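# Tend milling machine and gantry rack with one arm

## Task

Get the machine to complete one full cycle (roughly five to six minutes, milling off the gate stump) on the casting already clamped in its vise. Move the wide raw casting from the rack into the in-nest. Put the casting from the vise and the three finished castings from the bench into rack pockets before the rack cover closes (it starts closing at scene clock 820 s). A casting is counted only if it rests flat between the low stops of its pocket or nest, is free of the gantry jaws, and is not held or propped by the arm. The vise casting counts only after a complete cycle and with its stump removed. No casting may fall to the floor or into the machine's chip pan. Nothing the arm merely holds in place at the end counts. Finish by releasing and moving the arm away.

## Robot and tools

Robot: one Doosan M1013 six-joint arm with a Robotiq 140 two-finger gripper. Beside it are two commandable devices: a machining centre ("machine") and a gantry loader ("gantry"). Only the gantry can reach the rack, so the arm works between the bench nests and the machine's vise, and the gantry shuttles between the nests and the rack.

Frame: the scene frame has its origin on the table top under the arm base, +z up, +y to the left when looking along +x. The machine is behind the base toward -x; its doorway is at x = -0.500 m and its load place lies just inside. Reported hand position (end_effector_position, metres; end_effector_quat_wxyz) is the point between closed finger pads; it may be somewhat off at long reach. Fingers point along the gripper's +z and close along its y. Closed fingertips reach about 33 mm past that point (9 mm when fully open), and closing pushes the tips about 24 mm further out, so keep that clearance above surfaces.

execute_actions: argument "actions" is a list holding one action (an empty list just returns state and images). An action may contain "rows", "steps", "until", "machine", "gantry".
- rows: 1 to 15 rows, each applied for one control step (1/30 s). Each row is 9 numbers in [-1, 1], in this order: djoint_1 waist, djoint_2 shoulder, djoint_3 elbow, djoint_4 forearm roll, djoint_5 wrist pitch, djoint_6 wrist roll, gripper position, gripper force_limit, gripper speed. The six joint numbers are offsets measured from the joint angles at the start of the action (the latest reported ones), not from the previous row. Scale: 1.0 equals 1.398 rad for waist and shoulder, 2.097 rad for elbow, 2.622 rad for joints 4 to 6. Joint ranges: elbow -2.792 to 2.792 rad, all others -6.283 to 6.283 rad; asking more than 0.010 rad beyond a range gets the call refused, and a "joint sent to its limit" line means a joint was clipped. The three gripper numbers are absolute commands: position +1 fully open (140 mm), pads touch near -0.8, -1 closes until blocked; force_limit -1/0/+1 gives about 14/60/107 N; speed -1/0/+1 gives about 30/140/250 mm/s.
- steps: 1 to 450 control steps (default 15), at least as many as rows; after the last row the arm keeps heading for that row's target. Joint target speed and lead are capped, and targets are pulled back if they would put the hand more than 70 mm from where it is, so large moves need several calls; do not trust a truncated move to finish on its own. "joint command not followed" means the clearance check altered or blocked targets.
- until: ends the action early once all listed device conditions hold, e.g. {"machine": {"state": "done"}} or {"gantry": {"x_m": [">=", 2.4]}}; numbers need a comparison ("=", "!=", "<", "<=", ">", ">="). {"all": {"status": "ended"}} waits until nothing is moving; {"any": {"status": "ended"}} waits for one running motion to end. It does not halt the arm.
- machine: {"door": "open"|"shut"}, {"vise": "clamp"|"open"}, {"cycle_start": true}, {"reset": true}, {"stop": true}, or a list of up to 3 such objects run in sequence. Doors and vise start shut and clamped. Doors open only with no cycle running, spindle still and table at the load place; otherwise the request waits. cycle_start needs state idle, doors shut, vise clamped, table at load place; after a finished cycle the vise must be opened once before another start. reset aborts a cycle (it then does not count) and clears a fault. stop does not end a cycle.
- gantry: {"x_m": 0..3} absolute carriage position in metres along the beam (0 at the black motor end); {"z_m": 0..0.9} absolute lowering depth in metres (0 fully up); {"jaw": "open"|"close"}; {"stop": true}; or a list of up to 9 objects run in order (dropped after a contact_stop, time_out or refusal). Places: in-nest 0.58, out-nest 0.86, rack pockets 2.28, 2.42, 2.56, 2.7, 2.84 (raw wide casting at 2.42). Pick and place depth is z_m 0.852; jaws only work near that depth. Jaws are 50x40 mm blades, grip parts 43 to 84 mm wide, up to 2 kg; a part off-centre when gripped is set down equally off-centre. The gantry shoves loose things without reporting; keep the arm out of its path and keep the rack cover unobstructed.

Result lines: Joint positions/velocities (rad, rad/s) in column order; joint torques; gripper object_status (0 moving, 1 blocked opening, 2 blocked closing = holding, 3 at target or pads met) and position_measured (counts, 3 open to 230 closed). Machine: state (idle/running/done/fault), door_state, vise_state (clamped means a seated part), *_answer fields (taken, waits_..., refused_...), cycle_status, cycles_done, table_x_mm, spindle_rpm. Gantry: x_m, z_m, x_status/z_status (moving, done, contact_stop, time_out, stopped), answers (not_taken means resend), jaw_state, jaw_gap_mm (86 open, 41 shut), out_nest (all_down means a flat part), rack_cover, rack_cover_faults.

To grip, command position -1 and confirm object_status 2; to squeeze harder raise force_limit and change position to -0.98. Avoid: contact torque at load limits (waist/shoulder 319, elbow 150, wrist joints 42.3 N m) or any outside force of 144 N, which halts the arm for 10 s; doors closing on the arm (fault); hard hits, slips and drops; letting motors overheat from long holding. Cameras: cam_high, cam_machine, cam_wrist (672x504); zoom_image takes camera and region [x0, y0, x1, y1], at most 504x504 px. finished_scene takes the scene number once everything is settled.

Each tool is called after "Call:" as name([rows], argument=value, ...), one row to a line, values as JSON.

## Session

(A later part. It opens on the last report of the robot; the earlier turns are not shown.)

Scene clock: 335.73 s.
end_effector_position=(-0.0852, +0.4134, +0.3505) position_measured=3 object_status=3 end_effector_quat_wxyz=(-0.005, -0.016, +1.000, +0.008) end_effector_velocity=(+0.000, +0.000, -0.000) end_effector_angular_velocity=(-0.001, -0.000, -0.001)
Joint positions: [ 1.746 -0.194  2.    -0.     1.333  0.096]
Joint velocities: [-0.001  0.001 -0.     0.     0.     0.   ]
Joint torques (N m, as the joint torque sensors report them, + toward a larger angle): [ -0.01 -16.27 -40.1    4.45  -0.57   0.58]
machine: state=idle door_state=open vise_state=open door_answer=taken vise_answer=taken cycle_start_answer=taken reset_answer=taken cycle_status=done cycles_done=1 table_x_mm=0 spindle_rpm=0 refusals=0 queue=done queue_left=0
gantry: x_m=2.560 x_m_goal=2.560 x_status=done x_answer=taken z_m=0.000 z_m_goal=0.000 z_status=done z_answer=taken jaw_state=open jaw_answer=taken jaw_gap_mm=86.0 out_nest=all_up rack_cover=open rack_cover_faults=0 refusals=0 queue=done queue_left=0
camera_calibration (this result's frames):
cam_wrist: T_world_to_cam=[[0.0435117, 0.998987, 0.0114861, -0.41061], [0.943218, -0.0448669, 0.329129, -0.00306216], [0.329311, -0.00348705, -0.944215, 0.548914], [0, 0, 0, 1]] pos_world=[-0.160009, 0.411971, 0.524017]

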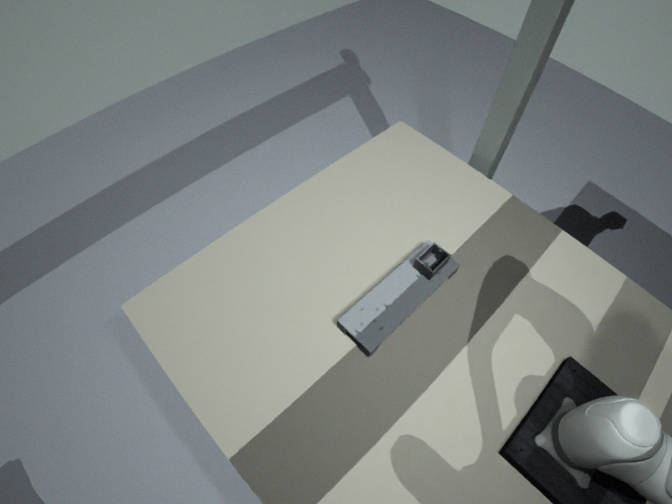

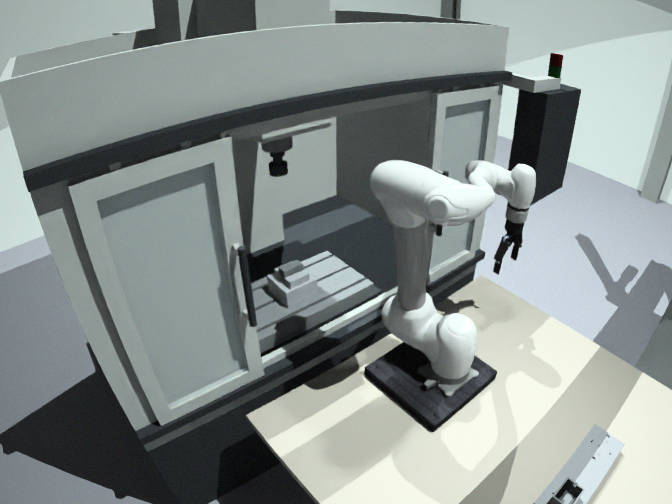

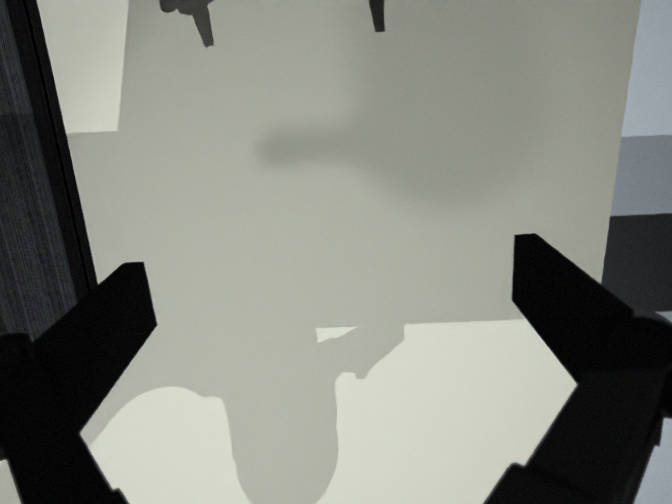

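Call:
execute_actions([
  {"rows":[[0,-0.219,0.238,0,-0.073,-0.663,1,0,0]],"steps":40},
])

Call:
execute_actions([
  {"rows":[[1,0,0,0,0,0,1,0,0]],"steps":55},
])

Scene clock: 348.50 s.
end_effector_position=(-0.0597, +0.2039, +0.1815) position_measured=3 object_status=3 end_effector_quat_wxyz=(-0.002, +0.774, -0.633, -0.008) end_effector_velocity=(+0.000, +0.000, +0.000) end_effector_angular_velocity=(+0.001, -0.000, +0.000)
Joint positions: [ 1.746 -0.5    2.499 -0.     1.142 -1.642]
Joint velocities: [-0.    -0.001  0.    -0.    -0.    -0.   ]
Joint torques (N m, as the joint torque sensors report them, + toward a larger angle): [  3.13  11.12 -37.79   4.28  -0.11  -0.28]
machine: state=idle door_state=open vise_state=open door_answer=taken vise_answer=taken cycle_start_answer=taken reset_answer=taken cycle_status=done cycles_done=1 table_x_mm=0 spindle_rpm=0 refusals=0 queue=done queue_left=0
gantry: x_m=2.560 x_m_goal=2.560 x_status=done x_answer=taken z_m=0.000 z_m_goal=0.000 z_status=done z_answer=taken jaw_state=open jaw_answer=taken jaw_gap_mm=86.0 out_nest=all_up rack_cover=open rack_cover_faults=0 refusals=0 queue=done queue_left=0
camera_calibration (this result's frames):
cam_wrist: T_world_to_cam=[[-0.992332, -0.123514, 0.00473568, -0.0322331], [-0.113896, 0.9286, 0.353171, -0.246884], [-0.0480191, 0.349924, -0.935547, 0.283985], [0, 0, 0, 1]] pos_world=[-0.0464683, 0.125902, 0.353026]

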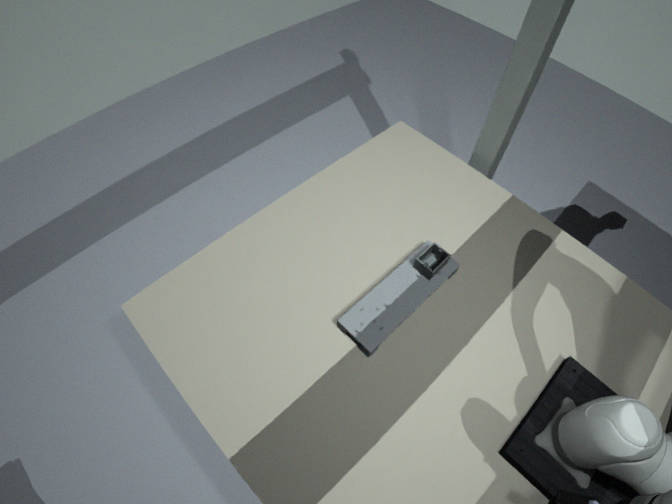

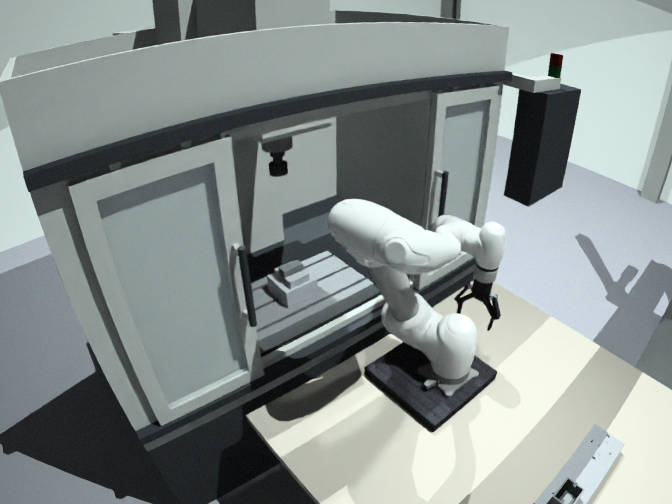

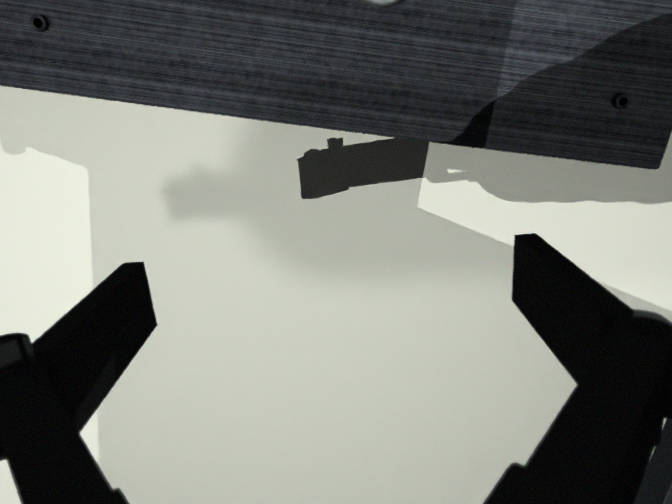

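Scene clock: 350.33 s.
end_effector_position=(-0.2117, -0.0265, +0.1801) position_measured=3 object_status=3 end_effector_quat_wxyz=(-0.007, +1.000, +0.013, -0.005) end_effector_velocity=(+0.000, +0.000, +0.000) end_effector_angular_velocity=(-0.000, +0.001, +0.000)
Joint positions: [ 3.144 -0.5    2.499 -0.     1.142 -1.642]
Joint velocities: [-0.    -0.001 -0.     0.     0.    -0.001]
Joint torques (N m, as the joint torque sensors report them, + toward a larger angle): [  2.11   9.43 -36.18   3.88   0.08   0.21]
machine: state=idle door_state=open vise_state=open door_answer=taken vise_answer=taken cycle_start_answer=taken reset_answer=taken cycle_status=done cycles_done=1 table_x_mm=0 spindle_rpm=0 refusals=0 queue=done queue_left=0
gantry: x_m=2.560 x_m_goal=2.560 x_status=done x_answer=taken z_m=0.000 z_m_goal=0.000 z_status=done z_answer=taken jaw_state=open jaw_answer=taken jaw_gap_mm=86.0 out_nest=all_up rack_cover=open rack_cover_faults=0 refusals=0 queue=done queue_left=0
camera_calibration (this result's frames):
cam_wrist: T_world_to_cam=[[-0.0489081, -0.99868, -0.0156794, -0.0312906], [-0.935795, 0.0403297, 0.350232, -0.246734], [-0.349137, 0.0318018, -0.936532, 0.284027], [0, 0, 0, 1]] pos_world=[-0.133258, -0.0303311, 0.351924]

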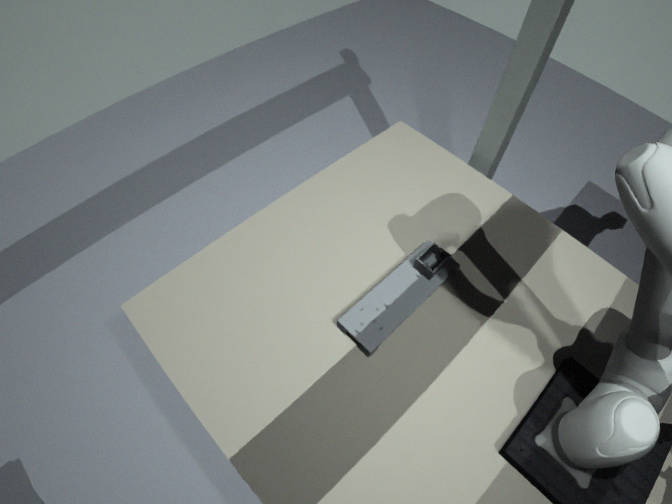

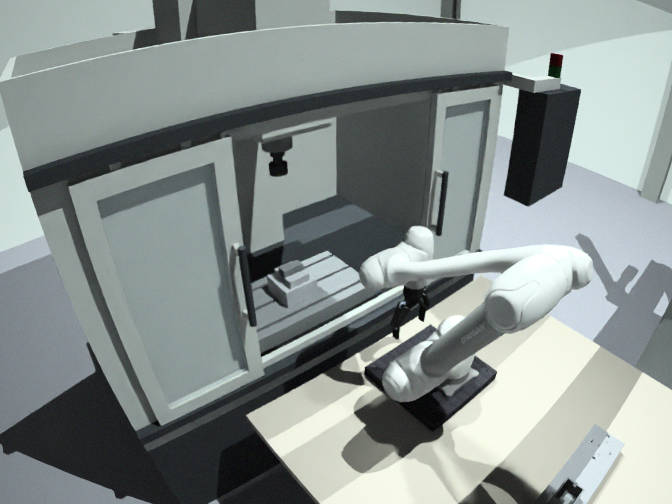

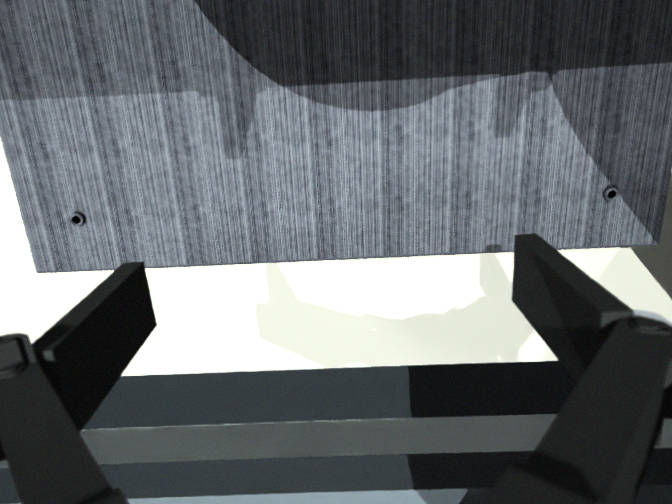

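Call:
execute_actions([
  {"rows":[[0.03,0,-0.1,0,0.08,0,1,0,0],[0.05,0,-0.19,0,0.153,0,1,0,0],[0.05,0,-0.19,0,0.153,0,1,0,0],[0.05,0,-0.19,0,0.153,0,1,0,0],[0.05,0,-0.19,0,0.153,0,1,0,0],[0.05,0,-0.19,0,0.153,0,1,0,0],[0.05,0,-0.19,0,0.153,0,1,0,0],[0.05,0,-0.19,0,0.153,0,1,0,0],[0.05,0,-0.19,0,0.153,0,1,0,0],[0.05,0,-0.19,0,0.153,0,1,0,0],[0.05,0,-0.19,0,0.153,0,1,0,0],[0.05,0,-0.19,0,0.153,0,1,0,0],[0.107,0.416,-0.395,0,0.095,0,1,0,0]],"steps":60},
])

Scene clock: 360.87 s.
end_effector_position=(-0.5897, -0.1011, +0.3881) position_measured=3 object_status=3 end_effector_quat_wxyz=(-0.007, +0.996, +0.088, -0.004) end_effector_velocity=(+0.000, -0.000, +0.001) end_effector_angular_velocity=(-0.000, +0.001, -0.000)
Joint positions: [ 3.293  0.081  1.67  -0.     1.391 -1.642]
Joint velocities: [ 0.    -0.001  0.    -0.    -0.     0.   ]
Joint torques (N m, as the joint torque sensors report them, + toward a larger angle): [ -0.72 -47.28 -39.56   4.61   0.37  -0.23]
machine: state=idle door_state=open vise_state=open door_answer=taken vise_answer=taken cycle_start_answer=taken reset_answer=taken cycle_status=done cycles_done=1 table_x_mm=0 spindle_rpm=0 refusals=0 queue=done queue_left=0
gantry: x_m=2.560 x_m_goal=2.560 x_status=done x_answer=taken z_m=0.000 z_m_goal=0.000 z_status=done z_answer=taken jaw_state=open jaw_answer=taken jaw_gap_mm=86.0 out_nest=all_up rack_cover=open rack_cover_faults=0 refusals=0 queue=done queue_left=0
camera_calibration (this result's frames):
cam_wrist: T_world_to_cam=[[0.100448, -0.994794, -0.0171561, -0.0319892], [-0.932762, -0.100156, 0.346301, -0.681203], [-0.346217, -0.0187826, -0.937966, 0.34642], [0, 0, 0, 1]] pos_world=[-0.51225, -0.0935427, 0.560283]

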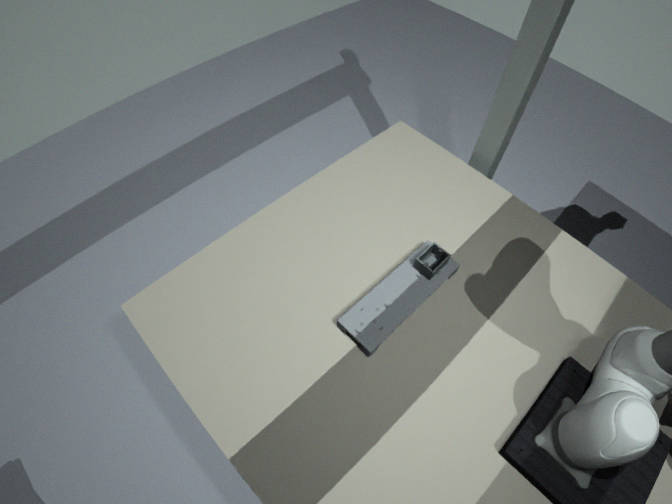

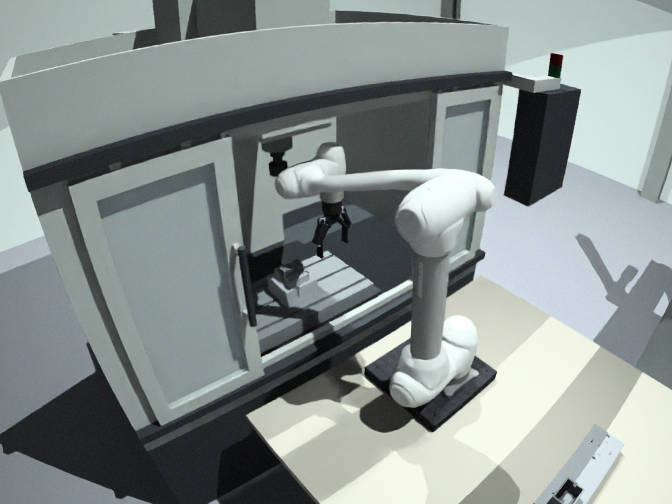

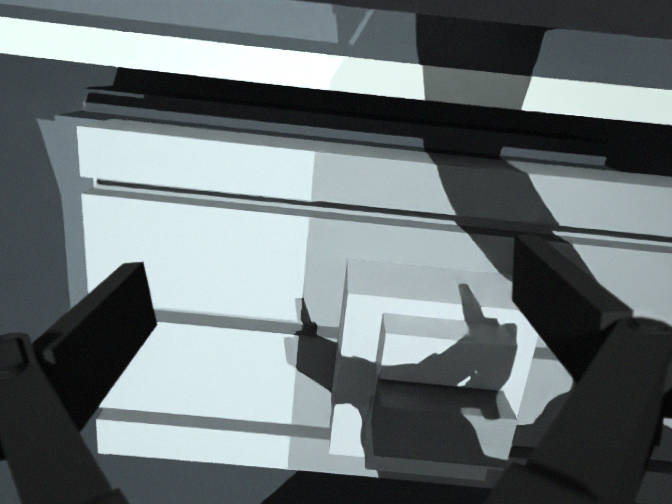

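Call:
execute_actions([
  {"rows":[[0.054,0.165,-0.119,0,0.007,0.664,1,0,0]],"steps":45},
])

Scene clock: 371.03 s.
end_effector_position=(-0.7205, -0.1708, +0.3710) position_measured=3 object_status=3 end_effector_quat_wxyz=(-0.002, +0.735, -0.678, -0.008) end_effector_velocity=(+0.000, -0.000, +0.001) end_effector_angular_velocity=(-0.000, +0.001, -0.000)
Joint positions: [ 3.369  0.312  1.421 -0.     1.409  0.099]
Joint velocities: [ 0.    -0.001 -0.     0.    -0.     0.001]
Joint torques (N m, as the joint torque sensors report them, + toward a larger angle): [  0.33 -69.44 -39.66   4.57   0.17  -0.09]
machine: state=idle door_state=open vise_state=open door_answer=taken vise_answer=taken cycle_start_answer=taken reset_answer=taken cycle_status=done cycles_done=1 table_x_mm=0 spindle_rpm=0 refusals=0 queue=done queue_left=0
gantry: x_m=2.560 x_m_goal=2.560 x_status=done x_answer=taken z_m=0.000 z_m_goal=0.000 z_status=done z_answer=taken jaw_state=open jaw_answer=taken jaw_gap_mm=86.0 out_nest=all_up rack_cover=open rack_cover_faults=0 refusals=0 queue=done queue_left=0
camera_calibration (this result's frames):
cam_wrist: T_world_to_cam=[[-0.999962, -0.00633528, 0.0060215, -0.721052], [-0.00381499, 0.9362, 0.351447, 0.0401122], [-0.00786384, 0.35141, -0.936188, 0.590152], [0, 0, 0, 1]] pos_world=[-0.716231, -0.249507, 0.542738]

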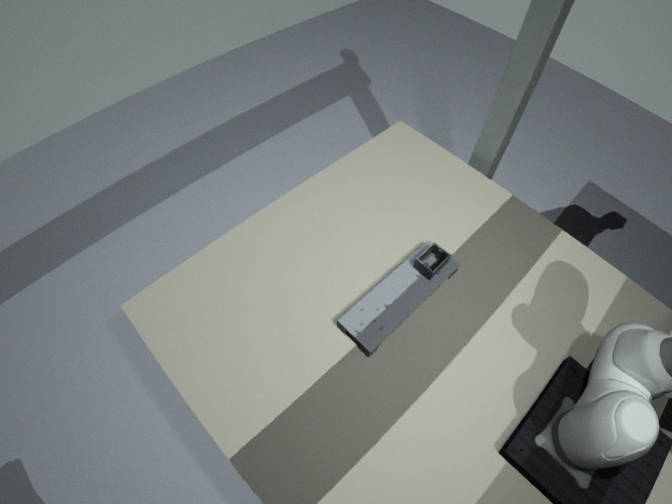

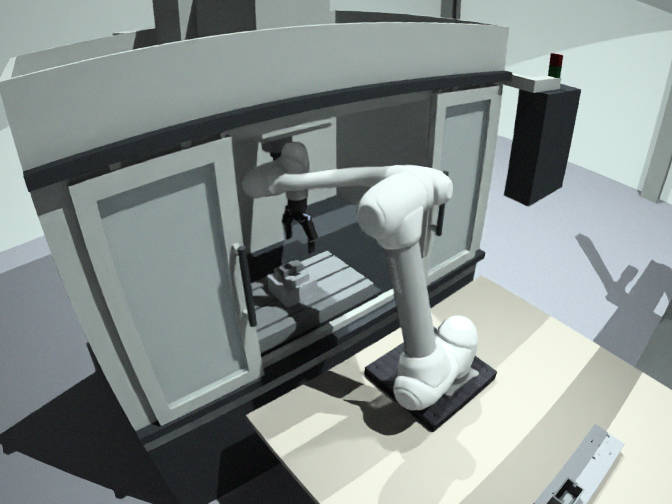

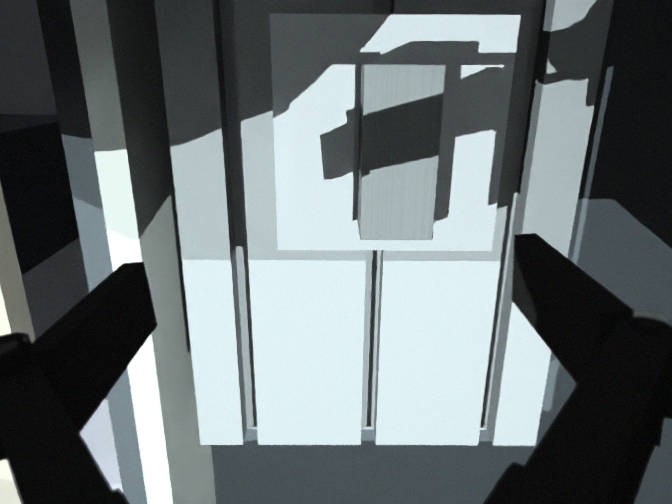

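Call:
execute_actions([
  {"rows":[[0.021,0.075,0.017,0,-0.054,0.011,0.2,0,0]],"steps":35},
])

Scene clock: 380.57 s.
end_effector_position=(-0.7583, -0.1997, +0.2715) position_measured=104 object_status=3 end_effector_quat_wxyz=(-0.001, +0.735, -0.677, -0.008) end_effector_velocity=(-0.000, -0.000, -0.000) end_effector_angular_velocity=(-0.000, +0.000, -0.000)
Joint positions: [ 3.398  0.417  1.456 -0.     1.268  0.128]
Joint velocities: [ 0.  0.  0.  0. -0.  0.]
Joint torques (N m, as the joint torque sensors report them, + toward a larger angle): [ -0.38 -80.66 -38.45   4.54   0.1    0.03]
machine: state=idle door_state=open vise_state=open door_answer=taken vise_answer=taken cycle_start_answer=taken reset_answer=taken cycle_status=done cycles_done=1 table_x_mm=0 spindle_rpm=0 refusals=0 queue=done queue_left=0
gantry: x_m=2.560 x_m_goal=2.560 x_status=done x_answer=taken z_m=0.000 z_m_goal=0.000 z_status=done z_answer=taken jaw_state=open jaw_answer=taken jaw_gap_mm=86.0 out_nest=all_up rack_cover=open rack_cover_faults=0 refusals=0 queue=done queue_left=0
camera_calibration (this result's frames):
cam_wrist: T_world_to_cam=[[-0.999951, -0.00691617, 0.00705125, -0.758856], [-0.0039988, 0.93627, 0.351257, 0.101903], [-0.00903123, 0.351212, -0.936252, 0.505903], [0, 0, 0, 1]] pos_world=[-0.753843, -0.278337, 0.44321]

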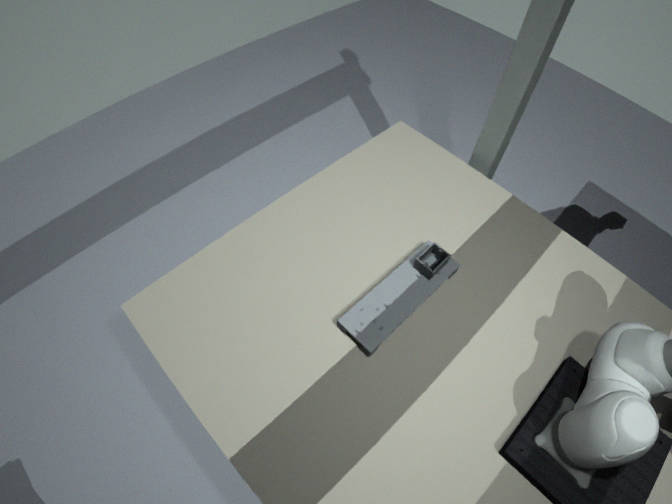

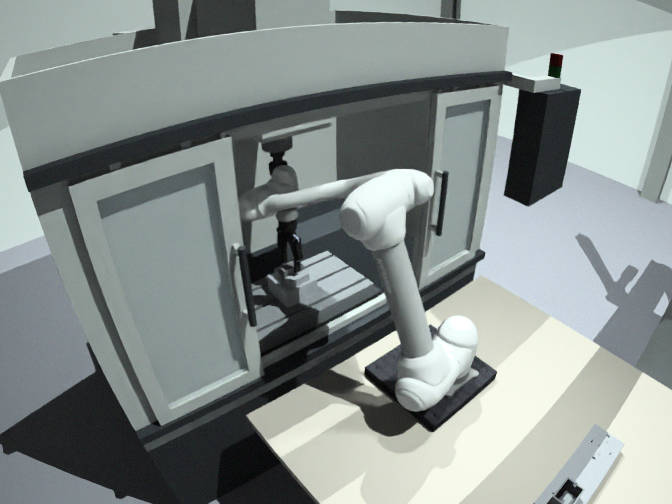

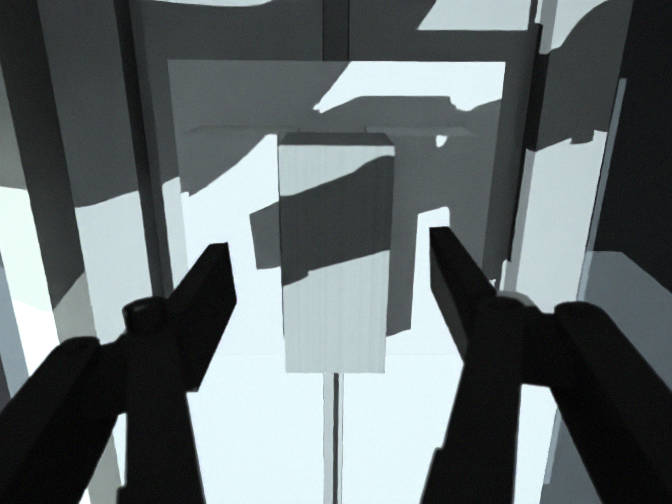

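Call:
execute_actions([
  {"rows":[[0,0.004,0.005,0,-0.006,0,0.2,0,0],[0,0.008,0.01,0,-0.012,0,0.2,0,0],[0,0.008,0.01,0,-0.012,0,0.2,0,0],[0,0.008,0.01,0,-0.012,0,0.2,0,0],[0,0.012,0.016,0,-0.019,0,0.2,0,0],[0,0.012,0.016,0,-0.019,0,0.2,0,0],[0,0.012,0.016,0,-0.019,0,0.2,0,0],[0,0.016,0.021,0,-0.025,0,0.2,0,0]],"steps":25},
])

Scene clock: 399.53 s.
end_effector_position=(-0.7596, -0.1996, +0.2460) position_measured=104 object_status=3 end_effector_quat_wxyz=(-0.001, +0.736, -0.677, -0.009) end_effector_velocity=(+0.000, +0.000, +0.001) end_effector_angular_velocity=(+0.000, +0.001, -0.000)
Joint positions: [ 3.398  0.431  1.484 -0.     1.225  0.128]
Joint velocities: [-0.    -0.001  0.    -0.001  0.     0.   ]
Joint torques (N m, as the joint torque sensors report them, + toward a larger angle): [ -1.73 -57.42 -23.21   3.58  -2.8    0.62]
FORCE FAULT: contact force on the arm reached its limit, and the arm stopped for 10 seconds. The contact can be on any part of the arm, not only on its tool. The arm's remaining commands of this call were not run. The arm holds still and accepts commands again. Move the arm away from the contact; if what it grips holds it there, let go first. Pushing or pulling that hard again can fault the arm again.
machine: state=idle door_state=open vise_state=open door_answer=taken vise_answer=taken cycle_start_answer=taken reset_answer=taken cycle_status=done cycles_done=1 table_x_mm=0 spindle_rpm=0 refusals=0 queue=done queue_left=0
gantry: x_m=2.560 x_m_goal=2.560 x_status=done x_answer=taken z_m=0.000 z_m_goal=0.000 z_status=done z_answer=taken jaw_state=open jaw_answer=taken jaw_gap_mm=86.0 out_nest=all_up rack_cover=open rack_cover_faults=0 refusals=0 queue=done queue_left=0
camera_calibration (this result's frames):
cam_wrist: T_world_to_cam=[[-0.99994, -0.00697211, 0.00842486, -0.760264], [-0.00357151, 0.936367, 0.351005, 0.111173], [-0.010336, 0.350954, -0.936336, 0.480958], [0, 0, 0, 1]] pos_world=[-0.75485, -0.278193, 0.417721]

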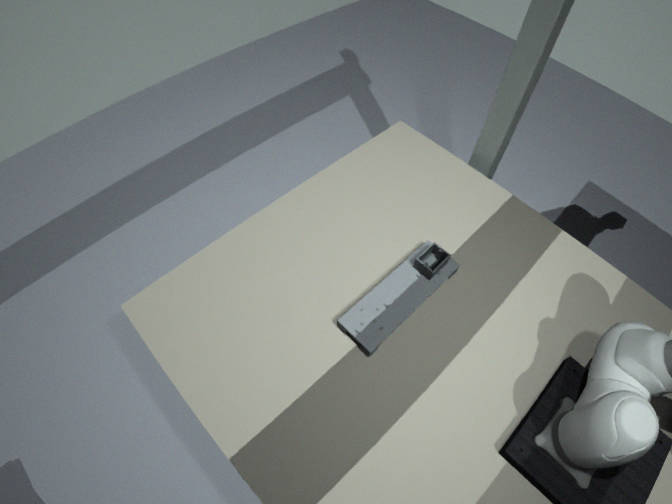

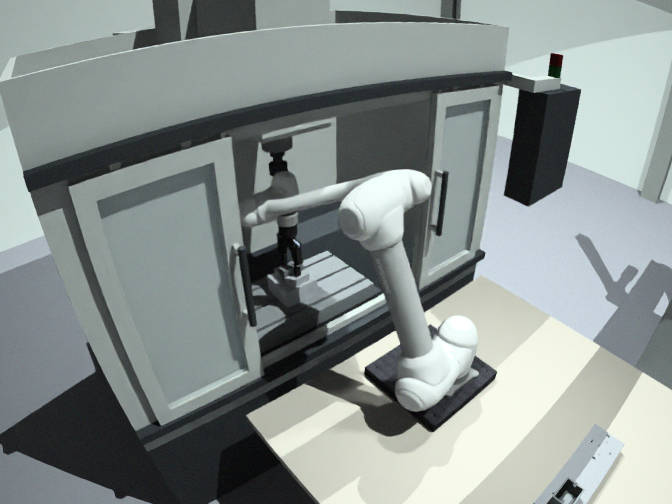

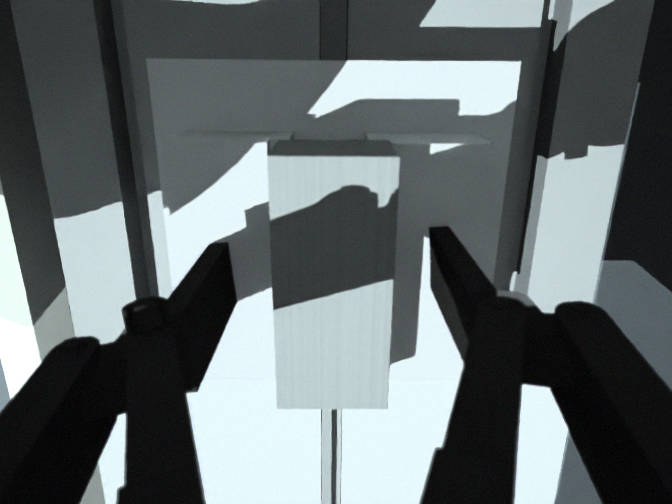

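Call:
execute_actions([
  {"rows":[[0,-0.004,-0.006,0,0.007,0,0.2,0,0],[0,-0.004,-0.006,0,0.007,0,0.2,0,0],[0,-0.004,-0.006,0,0.007,0,0.2,0,0],[0,-0.004,-0.006,0,0.007,0,0.2,0,0],[0,-0.004,-0.006,0,0.007,0,0.2,0,0],[0,-0.004,-0.006,0,0.007,0,0.2,0,0],[0,-0.004,-0.006,0,0.007,0,-1,0.3,-0.5]],"steps":40},
])

Call:
execute_actions([
  {"rows":[[0,-0.02,-0.02,0,0.03,0,-1,0.3,-0.5]],"steps":25},
])

Scene clock: 411.07 s.
end_effector_position=(-0.7596, -0.1997, +0.2571) position_measured=167 object_status=2 end_effector_quat_wxyz=(-0.001, +0.736, -0.677, -0.009) end_effector_velocity=(+0.000, -0.001, -0.001) end_effector_angular_velocity=(+0.000, -0.001, +0.001)
Joint positions: [ 3.398  0.425  1.471 -0.     1.243  0.128]
Joint velocities: [ 0.001  0.001  0.    -0.     0.     0.   ]
Joint torques (N m, as the joint torque sensors report them, + toward a larger angle): [ -1.03 -58.27 -25.06   3.76  -0.32   0.06]
machine: state=idle door_state=open vise_state=open door_answer=taken vise_answer=taken cycle_start_answer=taken reset_answer=taken cycle_status=done cycles_done=1 table_x_mm=0 spindle_rpm=0 refusals=0 queue=done queue_left=0
gantry: x_m=2.560 x_m_goal=2.560 x_status=done x_answer=taken z_m=0.000 z_m_goal=0.000 z_status=done z_answer=taken jaw_state=open jaw_answer=taken jaw_gap_mm=86.0 out_nest=all_up rack_cover=open rack_cover_faults=0 refusals=0 queue=done queue_left=0
camera_calibration (this result's frames):
cam_wrist: T_world_to_cam=[[-0.999941, -0.00696566, 0.00837806, -0.760399], [-0.00358177, 0.936363, 0.351016, 0.107422], [-0.01029, 0.350965, -0.936332, 0.491464], [0, 0, 0, 1]] pos_world=[-0.754912, -0.278369, 0.428837]

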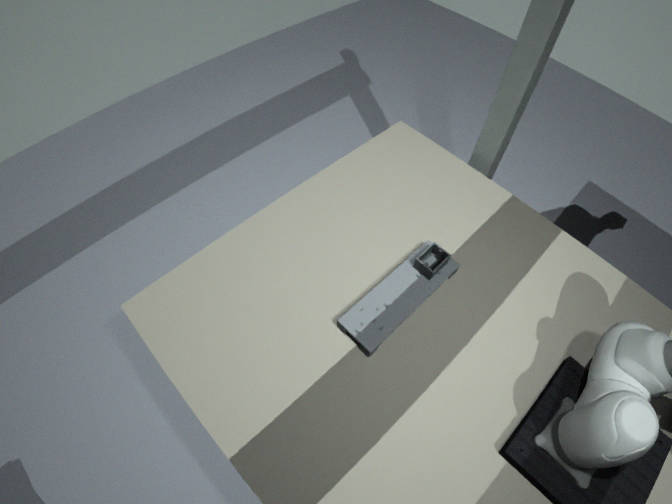

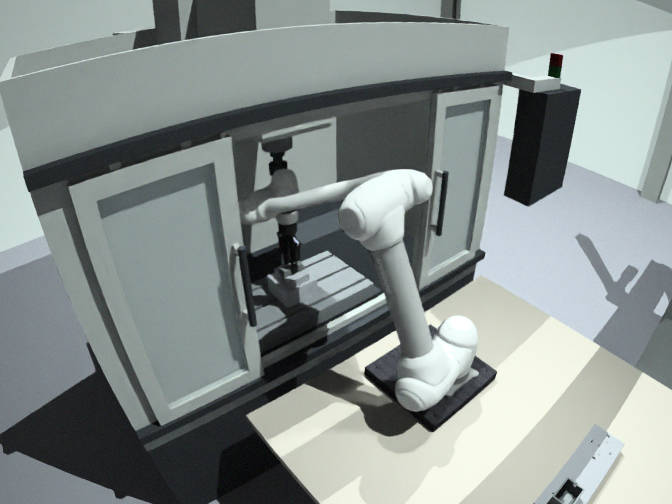

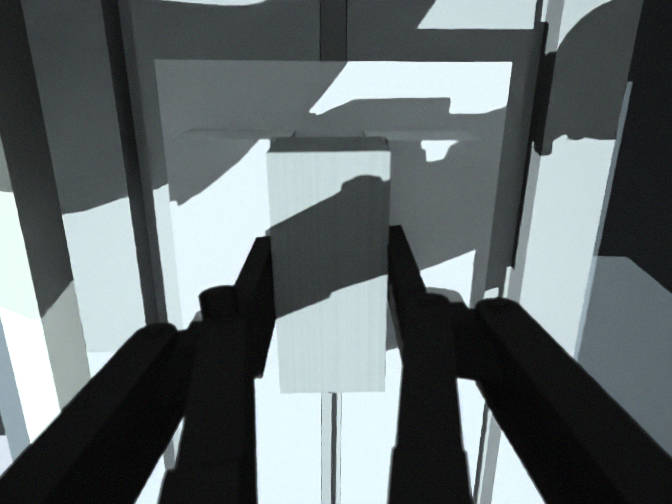

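Scene clock: 411.90 s.
end_effector_position=(-0.7517, -0.1987, +0.3014) position_measured=168 object_status=2 end_effector_quat_wxyz=(-0.004, +0.735, -0.678, -0.006) end_effector_velocity=(-0.000, -0.001, +0.000) end_effector_angular_velocity=(-0.001, +0.001, +0.000)
Joint positions: [ 3.398  0.397  1.429 -0.     1.322  0.128]
Joint velocities: [ 0. -0. -0.  0. -0.  0.]
Joint torques (N m, as the joint torque sensors report them, + toward a larger angle): [ -1.4  -80.04 -41.97   4.54   0.07  -0.16]
machine: state=idle door_state=open vise_state=open door_answer=taken vise_answer=taken cycle_start_answer=taken reset_answer=taken cycle_status=done cycles_done=1 table_x_mm=0 spindle_rpm=0 refusals=0 queue=done queue_left=0
gantry: x_m=2.560 x_m_goal=2.560 x_status=done x_answer=taken z_m=0.000 z_m_goal=0.000 z_status=done z_answer=taken jaw_state=open jaw_answer=taken jaw_gap_mm=86.0 out_nest=all_up rack_cover=open rack_cover_faults=0 refusals=0 queue=done queue_left=0
camera_calibration (this result's frames):
cam_wrist: T_world_to_cam=[[-0.999977, -0.00683405, -0.000232883, -0.750288], [-0.00647702, 0.935718, 0.352691, 0.0881466], [-0.00219239, 0.352684, -0.93574, 0.538892], [0, 0, 0, 1]] pos_world=[-0.748518, -0.277666, 0.472999]

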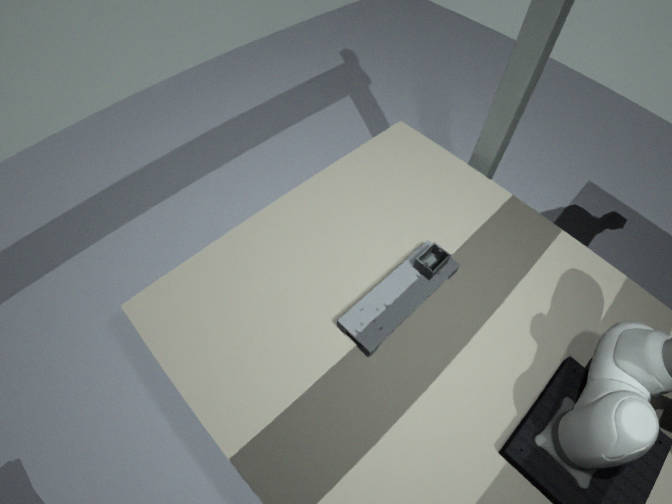

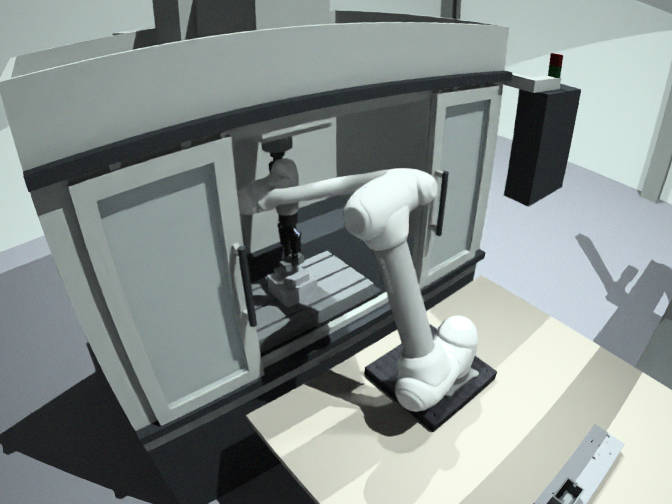

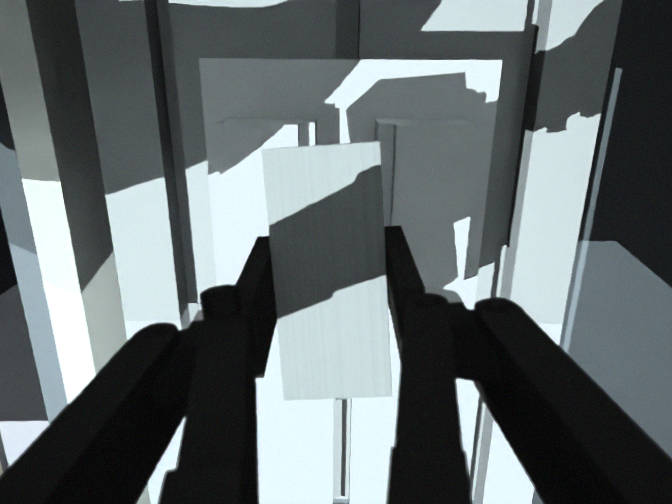

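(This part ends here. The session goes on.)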